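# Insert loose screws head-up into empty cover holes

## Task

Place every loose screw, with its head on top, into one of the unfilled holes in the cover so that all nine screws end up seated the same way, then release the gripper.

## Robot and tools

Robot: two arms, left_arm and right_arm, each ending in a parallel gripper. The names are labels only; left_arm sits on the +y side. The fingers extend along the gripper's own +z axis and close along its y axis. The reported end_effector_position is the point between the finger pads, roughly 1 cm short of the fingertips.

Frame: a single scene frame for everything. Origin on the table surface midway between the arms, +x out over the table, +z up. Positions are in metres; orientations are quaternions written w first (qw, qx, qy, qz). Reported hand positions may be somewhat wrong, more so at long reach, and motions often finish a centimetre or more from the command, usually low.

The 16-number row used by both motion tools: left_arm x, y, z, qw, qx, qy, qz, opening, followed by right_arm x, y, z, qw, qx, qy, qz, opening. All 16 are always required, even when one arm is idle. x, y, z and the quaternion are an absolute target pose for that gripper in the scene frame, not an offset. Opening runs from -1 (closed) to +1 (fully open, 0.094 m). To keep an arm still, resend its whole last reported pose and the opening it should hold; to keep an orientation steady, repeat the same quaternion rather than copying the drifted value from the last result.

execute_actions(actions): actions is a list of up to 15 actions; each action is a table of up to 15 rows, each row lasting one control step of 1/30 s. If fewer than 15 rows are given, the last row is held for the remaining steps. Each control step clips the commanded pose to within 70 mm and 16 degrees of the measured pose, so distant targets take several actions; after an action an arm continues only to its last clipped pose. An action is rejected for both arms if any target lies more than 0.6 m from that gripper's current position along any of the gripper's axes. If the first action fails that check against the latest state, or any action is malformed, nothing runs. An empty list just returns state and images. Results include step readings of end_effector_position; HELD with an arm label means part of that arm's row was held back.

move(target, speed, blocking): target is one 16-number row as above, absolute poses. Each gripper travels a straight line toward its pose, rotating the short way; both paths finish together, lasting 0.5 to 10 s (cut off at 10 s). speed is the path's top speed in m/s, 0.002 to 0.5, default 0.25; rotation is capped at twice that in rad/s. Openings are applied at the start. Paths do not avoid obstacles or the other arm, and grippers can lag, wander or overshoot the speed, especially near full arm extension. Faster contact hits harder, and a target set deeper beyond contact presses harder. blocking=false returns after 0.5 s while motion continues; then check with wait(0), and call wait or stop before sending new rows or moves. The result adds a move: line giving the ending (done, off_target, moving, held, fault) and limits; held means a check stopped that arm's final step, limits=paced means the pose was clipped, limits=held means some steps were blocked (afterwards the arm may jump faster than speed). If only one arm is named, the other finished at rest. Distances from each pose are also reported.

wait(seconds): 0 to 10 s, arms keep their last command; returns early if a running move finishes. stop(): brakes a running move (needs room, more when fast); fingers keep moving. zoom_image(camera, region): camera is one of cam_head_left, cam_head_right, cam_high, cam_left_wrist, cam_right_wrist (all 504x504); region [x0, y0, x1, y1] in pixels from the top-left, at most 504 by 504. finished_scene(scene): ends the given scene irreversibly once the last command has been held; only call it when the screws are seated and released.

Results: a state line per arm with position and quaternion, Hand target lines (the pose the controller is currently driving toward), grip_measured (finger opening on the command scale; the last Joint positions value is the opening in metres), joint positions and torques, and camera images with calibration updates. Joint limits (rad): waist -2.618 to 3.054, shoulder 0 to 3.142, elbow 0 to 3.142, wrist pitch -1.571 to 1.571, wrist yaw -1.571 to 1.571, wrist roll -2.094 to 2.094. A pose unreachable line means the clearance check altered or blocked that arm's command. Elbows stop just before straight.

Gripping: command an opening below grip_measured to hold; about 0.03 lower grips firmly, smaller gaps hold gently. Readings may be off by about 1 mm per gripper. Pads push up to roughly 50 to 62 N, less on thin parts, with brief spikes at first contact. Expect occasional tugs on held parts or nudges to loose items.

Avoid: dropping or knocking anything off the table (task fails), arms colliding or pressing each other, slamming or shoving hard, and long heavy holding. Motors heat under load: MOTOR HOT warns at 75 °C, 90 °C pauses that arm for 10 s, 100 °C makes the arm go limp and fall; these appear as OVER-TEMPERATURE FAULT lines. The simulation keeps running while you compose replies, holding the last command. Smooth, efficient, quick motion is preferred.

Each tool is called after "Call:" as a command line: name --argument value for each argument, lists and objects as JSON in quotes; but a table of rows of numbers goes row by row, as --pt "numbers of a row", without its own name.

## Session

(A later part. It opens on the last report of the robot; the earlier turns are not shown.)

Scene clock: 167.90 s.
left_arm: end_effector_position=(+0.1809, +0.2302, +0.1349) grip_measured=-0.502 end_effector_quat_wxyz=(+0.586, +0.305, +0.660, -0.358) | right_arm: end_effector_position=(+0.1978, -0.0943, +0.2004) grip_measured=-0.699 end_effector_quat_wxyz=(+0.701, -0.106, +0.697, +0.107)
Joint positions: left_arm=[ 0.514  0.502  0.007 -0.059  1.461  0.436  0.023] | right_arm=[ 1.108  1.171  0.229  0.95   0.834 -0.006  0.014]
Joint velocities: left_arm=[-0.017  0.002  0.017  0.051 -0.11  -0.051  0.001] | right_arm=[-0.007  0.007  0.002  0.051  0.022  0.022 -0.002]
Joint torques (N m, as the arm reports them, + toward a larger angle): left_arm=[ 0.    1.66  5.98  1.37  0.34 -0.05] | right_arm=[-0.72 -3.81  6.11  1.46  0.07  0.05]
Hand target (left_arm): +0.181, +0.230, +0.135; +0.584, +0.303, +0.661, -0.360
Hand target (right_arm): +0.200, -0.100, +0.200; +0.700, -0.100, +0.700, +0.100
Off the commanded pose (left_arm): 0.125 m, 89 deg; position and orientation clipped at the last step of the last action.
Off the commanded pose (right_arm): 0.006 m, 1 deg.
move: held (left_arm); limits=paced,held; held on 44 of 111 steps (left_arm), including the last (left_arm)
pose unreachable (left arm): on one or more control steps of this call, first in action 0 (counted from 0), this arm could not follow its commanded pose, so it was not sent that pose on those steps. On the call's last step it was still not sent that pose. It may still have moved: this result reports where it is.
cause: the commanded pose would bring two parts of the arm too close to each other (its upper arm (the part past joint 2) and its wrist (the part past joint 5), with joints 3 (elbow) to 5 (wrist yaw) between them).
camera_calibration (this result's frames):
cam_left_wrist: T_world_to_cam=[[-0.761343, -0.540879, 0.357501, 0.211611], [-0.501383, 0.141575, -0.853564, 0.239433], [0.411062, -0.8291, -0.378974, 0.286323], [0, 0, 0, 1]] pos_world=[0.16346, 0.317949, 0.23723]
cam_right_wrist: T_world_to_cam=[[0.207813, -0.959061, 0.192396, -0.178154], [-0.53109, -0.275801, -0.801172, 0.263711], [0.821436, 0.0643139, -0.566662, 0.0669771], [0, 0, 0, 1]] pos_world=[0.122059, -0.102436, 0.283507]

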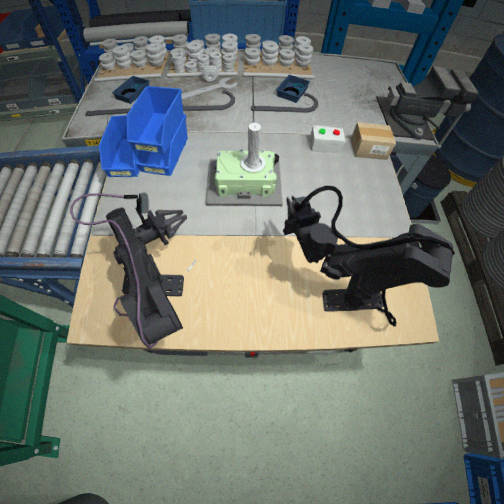

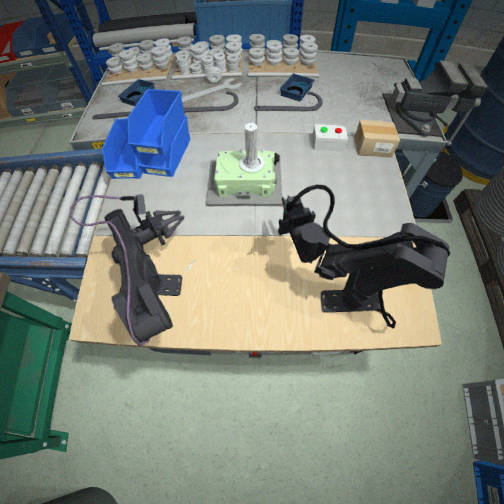

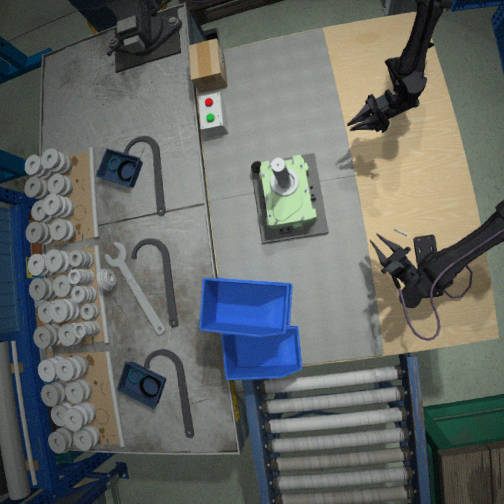

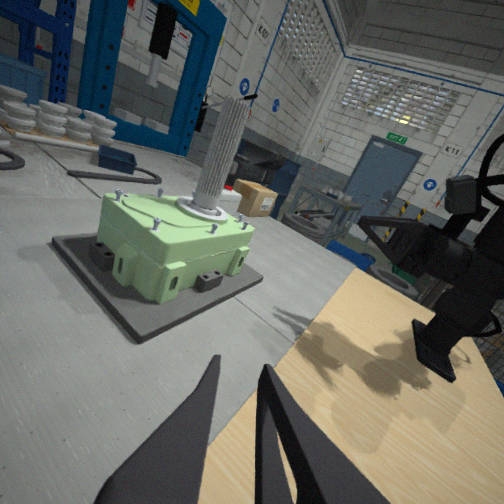

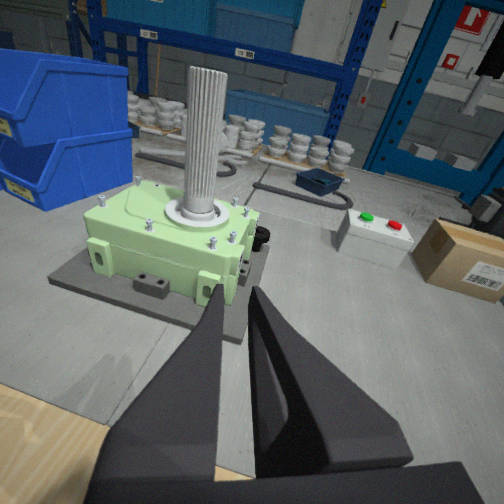

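Call:
move --target '[0.3,0.2,0.22,0.69,0.153,0.69,-0.153,-0.5,0.2,-0.1,0.2,0.7,-0.1,0.7,0.1,-0.7]'

Call:
move --target '[0.22,0.22,0.12,0,0.216,0.976,0,-0.5,0.2,-0.1,0.2,0.7,-0.1,0.7,0.1,-0.7]'

Call:
move --target '[0.075,0.216,0.07,0,0.216,0.976,0,-0.5,0.2,-0.1,0.2,0.7,-0.1,0.7,0.1,-0.7]'

Scene clock: 170.17 s.
left_arm: end_effector_position=(+0.2961, +0.2039, +0.2128) grip_measured=-0.502 end_effector_quat_wxyz=(+0.684, +0.151, +0.696, -0.155) | right_arm: end_effector_position=(+0.1978, -0.0943, +0.2004) grip_measured=-0.699 end_effector_quat_wxyz=(+0.701, -0.106, +0.697, +0.107)
Joint positions: left_arm=[-0.373  0.821  0.193  0.613  0.045 -0.008  0.023] | right_arm=[ 1.108  1.171  0.229  0.95   0.834 -0.006  0.014]
Joint velocities: left_arm=[-0.007 -0.017 -0.002  0.066 -0.066  0.037 -0.001] | right_arm=[-0.012  0.007  0.002 -0.125  0.037  0.007  0.   ]
Joint torques (N m, as the arm reports them, + toward a larger angle): left_arm=[-1.01 -0.26  7.87  2.14 -0.16  0.02] | right_arm=[-0.73 -3.83  6.12  1.45  0.06  0.06]
Hand target (left_arm): +0.299, +0.201, +0.222; +0.691, +0.151, +0.690, -0.155
Hand target (right_arm): +0.200, -0.100, +0.200; +0.700, -0.100, +0.700, +0.100
Off the commanded pose (left_arm): 0.009 m, 1 deg.
Off the commanded pose (right_arm): 0.006 m, 1 deg.
move: done
camera_calibration (this result's frames):
cam_left_wrist: T_world_to_cam=[[-0.40001, -0.879664, 0.25726, 0.240672], [-0.429191, -0.0682265, -0.900633, 0.398876], [0.809807, -0.470676, -0.350253, 0.0493838], [0, 0, 0, 1]] pos_world=[0.227474, 0.262168, 0.314623]
cam_right_wrist: T_world_to_cam=[[0.207836, -0.95913, 0.192024, -0.178091], [-0.53118, -0.27551, -0.801213, 0.263764], [0.821372, 0.0645219, -0.566732, 0.0670235], [0, 0, 0, 1]] pos_world=[0.122069, -0.102467, 0.283513]

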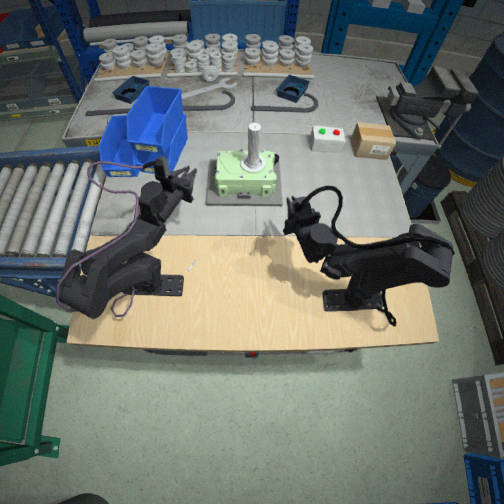

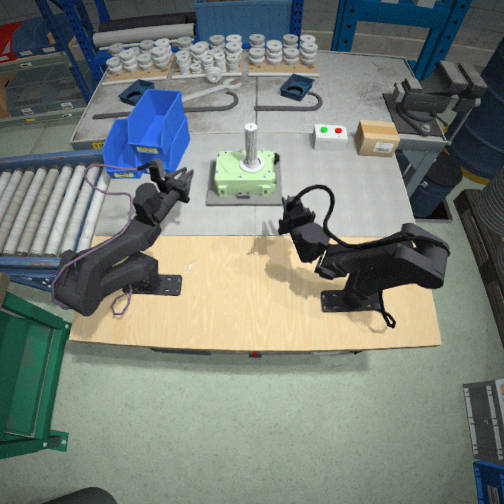

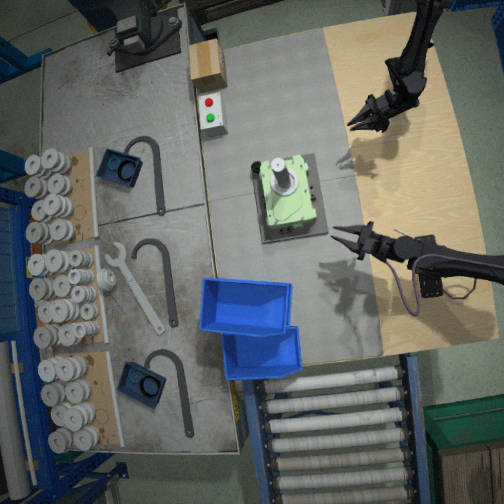

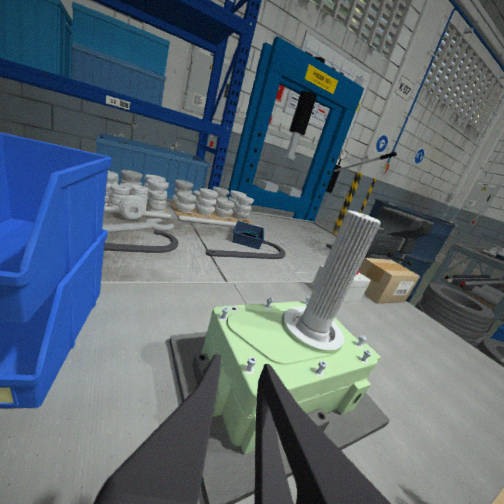

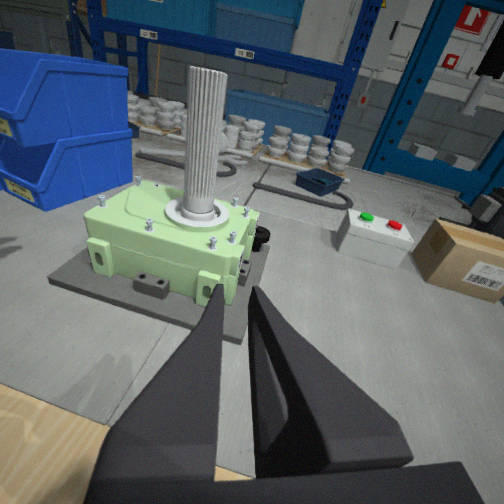

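Scene clock: 173.83 s.
left_arm: end_effector_position=(+0.2176, +0.2242, +0.1153) grip_measured=-0.502 end_effector_quat_wxyz=(-0.003, +0.220, +0.976, +0.001) | right_arm: end_effector_position=(+0.1978, -0.0943, +0.2004) grip_measured=-0.699 end_effector_quat_wxyz=(+0.701, -0.106, +0.697, +0.107)
Joint positions: left_arm=[-0.453  1.466  1.157 -1.267 -0.001 -0.028  0.023] | right_arm=[ 1.108  1.171  0.229  0.95   0.834 -0.006  0.014]
Joint velocities: left_arm=[ 0.002 -0.007  0.017  0.022  0.037 -0.007  0.   ] | right_arm=[ 0.012  0.002  0.012 -0.022  0.022  0.037 -0.   ]
Joint torques (N m, as the arm reports them, + toward a larger angle): left_arm=[-1.04 -4.42  7.34  0.14 -0.06 -0.11] | right_arm=[-0.73 -3.82  6.09  1.46  0.06  0.06]
Hand target (left_arm): +0.220, +0.220, +0.120; +0.001, +0.220, +0.976, +0.002
Hand target (right_arm): +0.200, -0.100, +0.200; +0.700, -0.100, +0.700, +0.100
Off the commanded pose (left_arm): 0.007 m, 1 deg.
Off the commanded pose (right_arm): 0.006 m, 1 deg.
move: done
camera_calibration (this result's frames):
cam_left_wrist: T_world_to_cam=[[-0.190158, -0.981722, -0.00784704, 0.260006], [-0.919531, 0.1753, 0.351757, 0.186516], [-0.343952, 0.0741051, -0.936058, 0.284843], [0, 0, 0, 1]] pos_world=[0.318922, 0.201449, 0.203062]
cam_right_wrist: T_world_to_cam=[[0.207836, -0.95913, 0.192024, -0.178091], [-0.53118, -0.27551, -0.801213, 0.263764], [0.821372, 0.0645219, -0.566732, 0.0670235], [0, 0, 0, 1]] pos_world=[0.122069, -0.102467, 0.283513]

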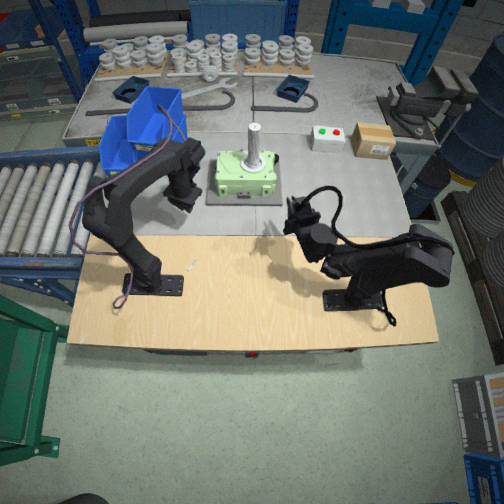

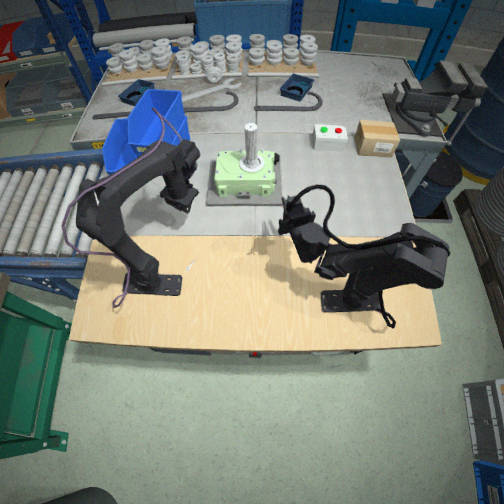

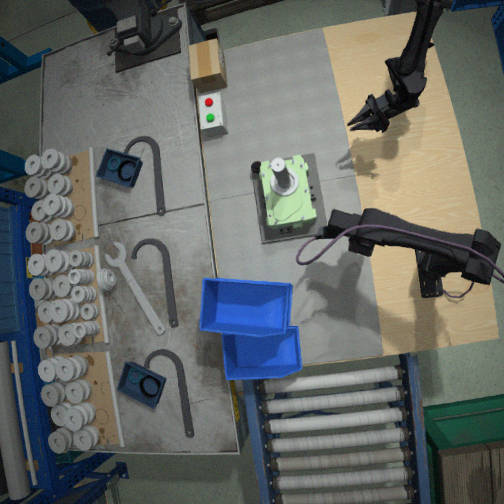

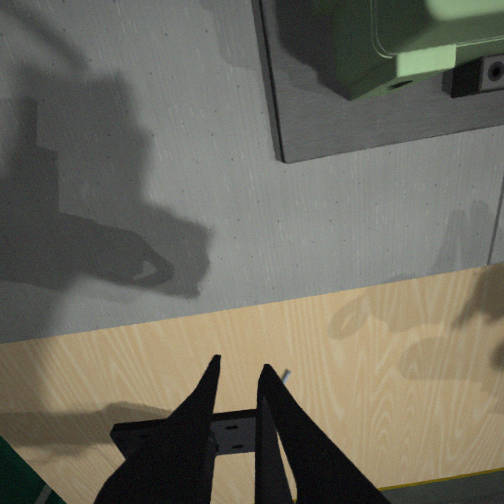

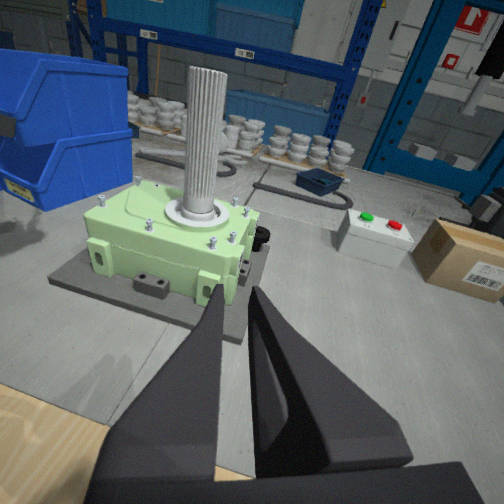

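Scene clock: 175.17 s.
left_arm: end_effector_position=(+0.0749, +0.2161, +0.0701) grip_measured=-0.502 end_effector_quat_wxyz=(-0.012, +0.217, +0.976, +0.000) | right_arm: end_effector_position=(+0.1978, -0.0943, +0.2004) grip_measured=-0.699 end_effector_quat_wxyz=(+0.701, -0.106, +0.697, +0.107)
Joint positions: left_arm=[-0.976  1.068  0.703 -1.223  0.017 -0.556  0.023] | right_arm=[ 1.108  1.171  0.229  0.95   0.834 -0.006  0.014]
Joint velocities: left_arm=[ 0.002 -0.022 -0.002 -0.022  0.081 -0.037 -0.   ] | right_arm=[ 0.002  0.002  0.022 -0.051  0.022 -0.037  0.   ]
Joint torques (N m, as the arm reports them, + toward a larger angle): left_arm=[-1.02 -3.42  4.18  0.37 -0.18 -0.12] | right_arm=[-0.72 -3.81  6.12  1.46  0.06  0.05]
Hand target (left_arm): +0.076, +0.216, +0.069; +0.001, +0.216, +0.976, -0.002
Hand target (right_arm): +0.200, -0.100, +0.200; +0.700, -0.100, +0.700, +0.100
Off the commanded pose (left_arm): 0.000 m, 1 deg.
Off the commanded pose (right_arm): 0.006 m, 1 deg.
move: done
camera_calibration (this result's frames):
cam_left_wrist: T_world_to_cam=[[-0.185998, -0.982529, -0.00648529, 0.224297], [-0.913582, 0.17051, 0.36918, 0.07196], [-0.361624, 0.0745918, -0.929335, 0.194814], [0, 0, 0, 1]] pos_world=[0.17791, 0.193577, 0.155936]
cam_right_wrist: T_world_to_cam=[[0.207836, -0.95913, 0.192024, -0.178091], [-0.53118, -0.27551, -0.801213, 0.263764], [0.821372, 0.0645219, -0.566732, 0.0670235], [0, 0, 0, 1]] pos_world=[0.122069, -0.102467, 0.283513]

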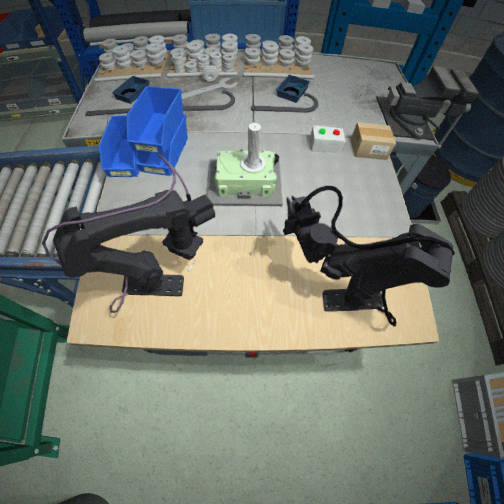

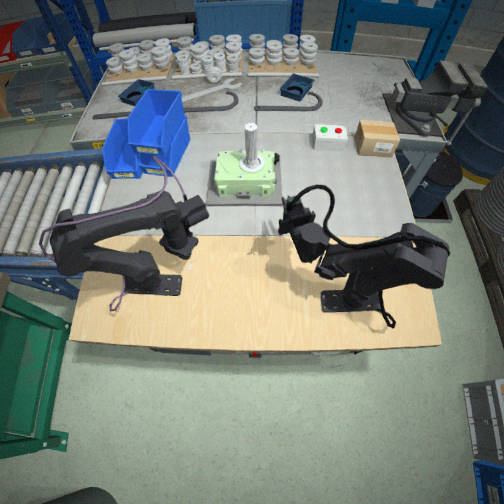

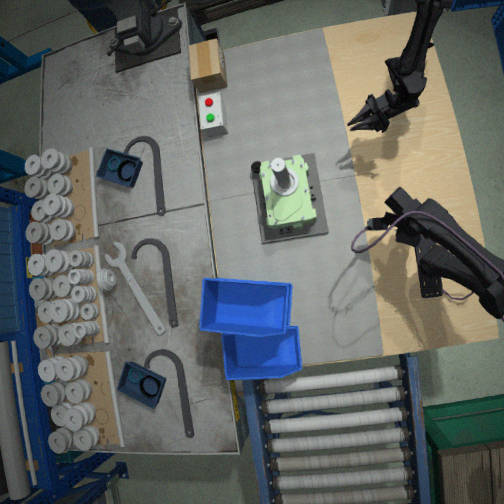

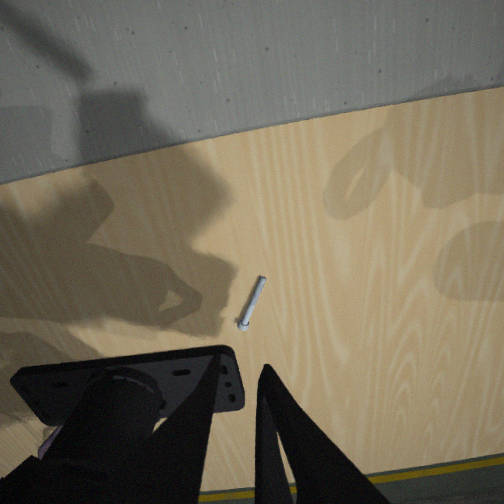

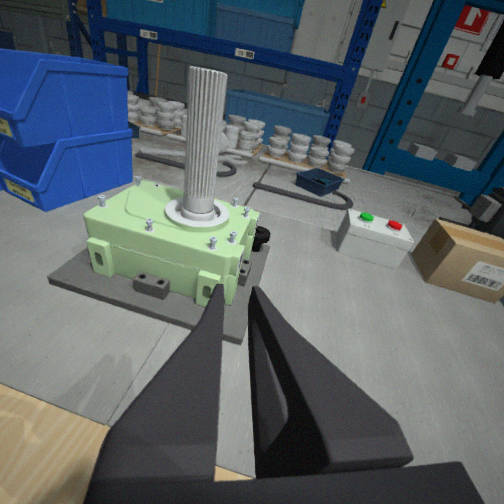

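Call:
move --target '[0.077,0.209,0.003,0,0.284,0.959,0,-0.5,0.2,-0.1,0.2,0.7,-0.1,0.7,0.1,-0.7]' --speed 0.08

Call:
move --target '[0.077,0.209,0.003,0,0.284,0.959,0,-1,0.2,-0.1,0.2,0.7,-0.1,0.7,0.1,-0.7]'

Scene clock: 176.63 s.
left_arm: end_effector_position=(+0.0751, +0.2102, +0.0089) grip_measured=-0.502 end_effector_quat_wxyz=(-0.007, +0.272, +0.962, -0.004) | right_arm: end_effector_position=(+0.1978, -0.0943, +0.2005) grip_measured=-0.699 end_effector_quat_wxyz=(+0.701, -0.106, +0.697, +0.107)
Joint positions: left_arm=[-1.     1.162  0.499 -0.913  0.015 -0.467  0.023] | right_arm=[ 1.108  1.171  0.229  0.95   0.834 -0.006  0.014]
Joint velocities: left_arm=[ 0.012 -0.002 -0.002  0.037  0.007 -0.007  0.   ] | right_arm=[ 0.002  0.007  0.002 -0.066  0.022 -0.051 -0.001]
Joint torques (N m, as the arm reports them, + toward a larger angle): left_arm=[-0.95 -1.14  3.72  0.63 -0.18  0.08] | right_arm=[-0.75 -3.85  6.12  1.45  0.06  0.06]
Hand target (left_arm): +0.077, +0.209, +0.004; -0.000, +0.284, +0.959, -0.000
Hand target (right_arm): +0.200, -0.100, +0.200; +0.700, -0.100, +0.700, +0.100
Off the commanded pose (left_arm): 0.006 m, 2 deg.
Off the commanded pose (right_arm): 0.006 m, 1 deg.
move: done
camera_calibration (this result's frames):
cam_left_wrist: T_world_to_cam=[[-0.295151, -0.955448, 0.00197745, 0.22056], [-0.891469, 0.276131, 0.359214, 0.0720014], [-0.343756, 0.10426, -0.933253, 0.130892], [0, 0, 0, 1]] pos_world=[0.174281, 0.177206, 0.0958553]
cam_right_wrist: T_world_to_cam=[[0.207805, -0.959197, 0.191725, -0.178045], [-0.531052, -0.275233, -0.801393, 0.263859], [0.821463, 0.064718, -0.566578, 0.0670344], [0, 0, 0, 1]] pos_world=[0.122055, -0.102496, 0.28357]

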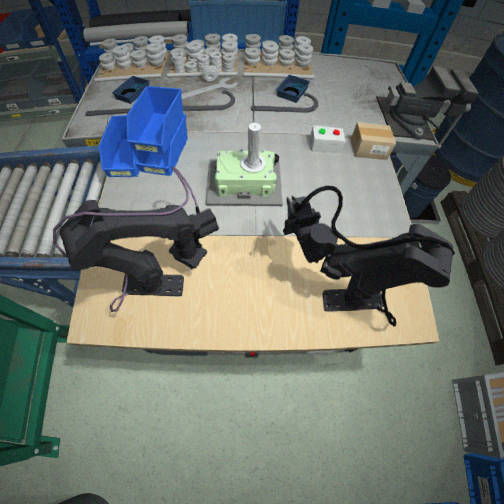

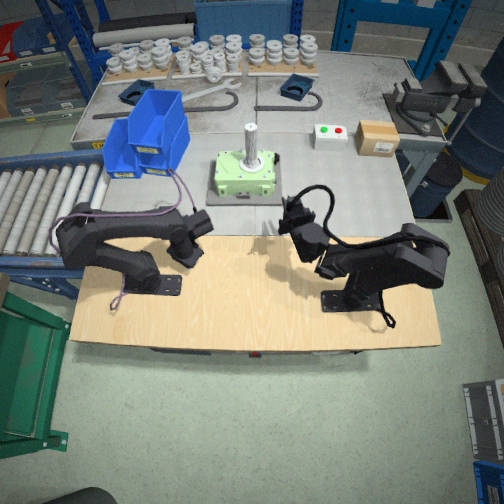

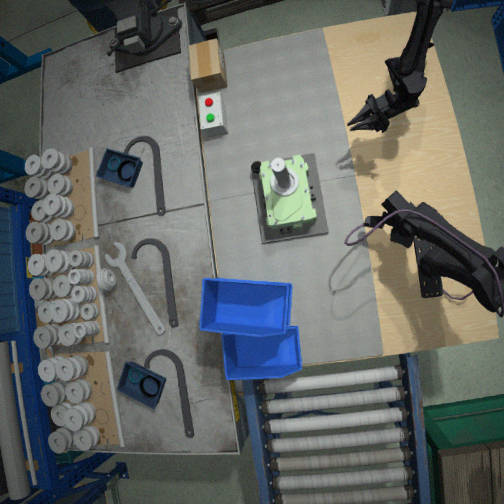

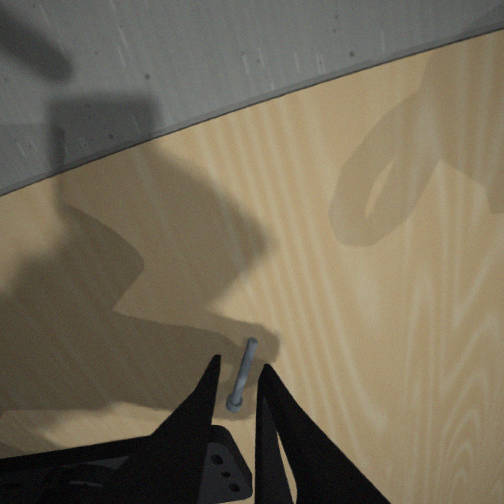

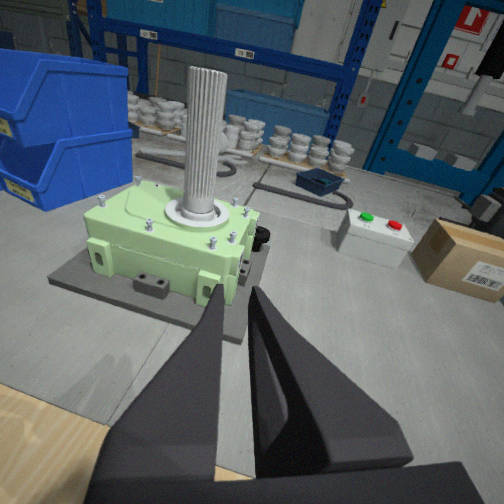

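Scene clock: 177.33 s.
left_arm: end_effector_position=(+0.0771, +0.2070, +0.0089) grip_measured=-0.936 end_effector_quat_wxyz=(-0.001, +0.273, +0.962, -0.009) | right_arm: end_effector_position=(+0.1978, -0.0943, +0.2004) grip_measured=-0.699 end_effector_quat_wxyz=(+0.701, -0.106, +0.697, +0.107)
Joint positions: left_arm=[-1.     1.162  0.499 -0.898  0.015 -0.465  0.003] | right_arm=[ 1.108  1.171  0.229  0.95   0.834 -0.006  0.014]
Joint velocities: left_arm=[-0.017 -0.002  0.007 -0.022 -0.139  0.066 -0.001] | right_arm=[ 0.007 -0.022 -0.012 -0.022 -0.007  0.007 -0.001]
Joint torques (N m, as the arm reports them, + toward a larger angle): left_arm=[-0.96 -1.05  3.73  0.5  -0.18  0.06] | right_arm=[-0.75 -3.8   6.14  1.45  0.07  0.05]
Hand target (left_arm): +0.077, +0.209, +0.003; -0.000, +0.284, +0.959, -0.000
Hand target (right_arm): +0.200, -0.100, +0.200; +0.700, -0.100, +0.700, +0.100
Off the commanded pose (left_arm): 0.006 m, 2 deg.
Off the commanded pose (right_arm): 0.006 m, 1 deg.
move: done
camera_calibration (this result's frames):
cam_left_wrist: T_world_to_cam=[[-0.297027, -0.954797, 0.0117752, 0.218048], [-0.893707, 0.282323, 0.348685, 0.0735839], [-0.336247, 0.0930451, -0.937166, 0.13367], [0, 0, 0, 1]] pos_world=[0.175475, 0.17498, 0.0970458]
cam_right_wrist: T_world_to_cam=[[0.207836, -0.95913, 0.192024, -0.178091], [-0.53118, -0.27551, -0.801213, 0.263764], [0.821372, 0.0645219, -0.566732, 0.0670235], [0, 0, 0, 1]] pos_world=[0.122069, -0.102467, 0.283513]

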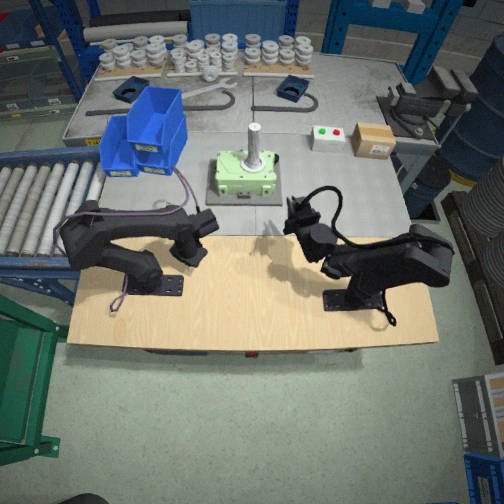

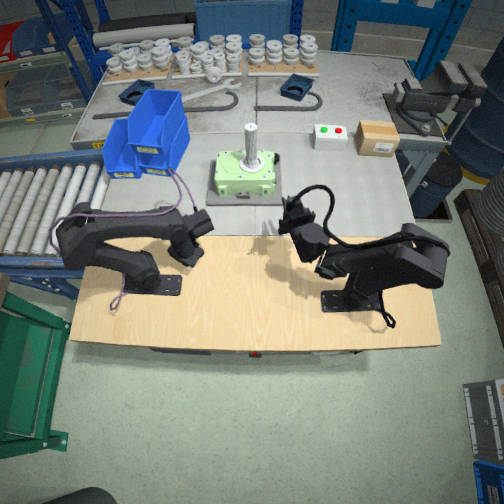

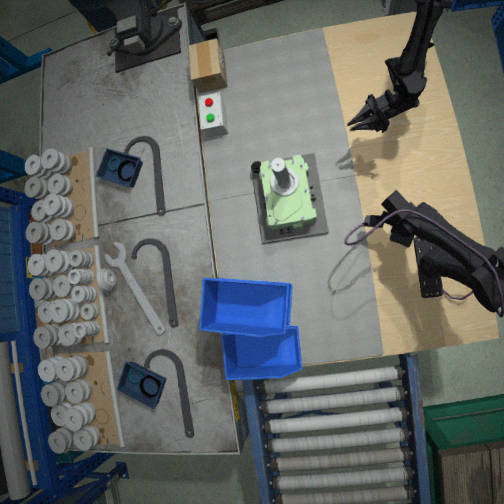

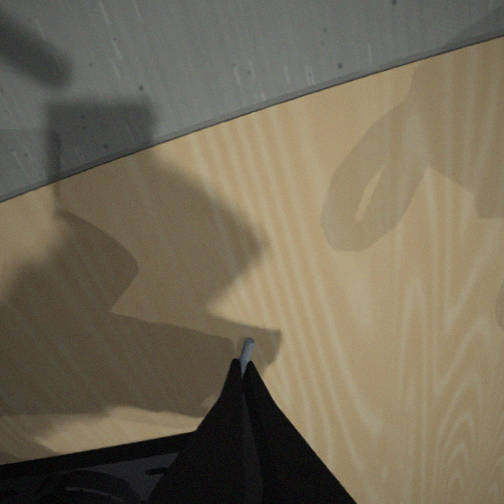

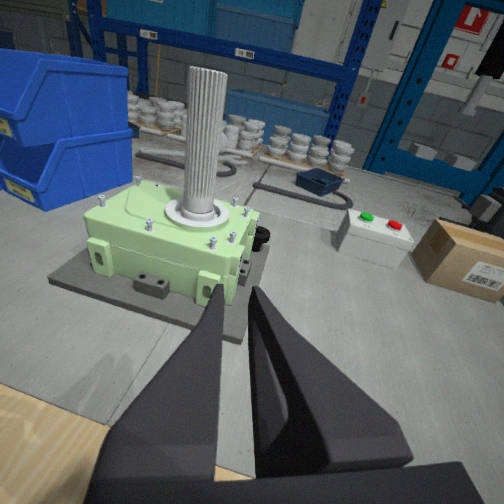

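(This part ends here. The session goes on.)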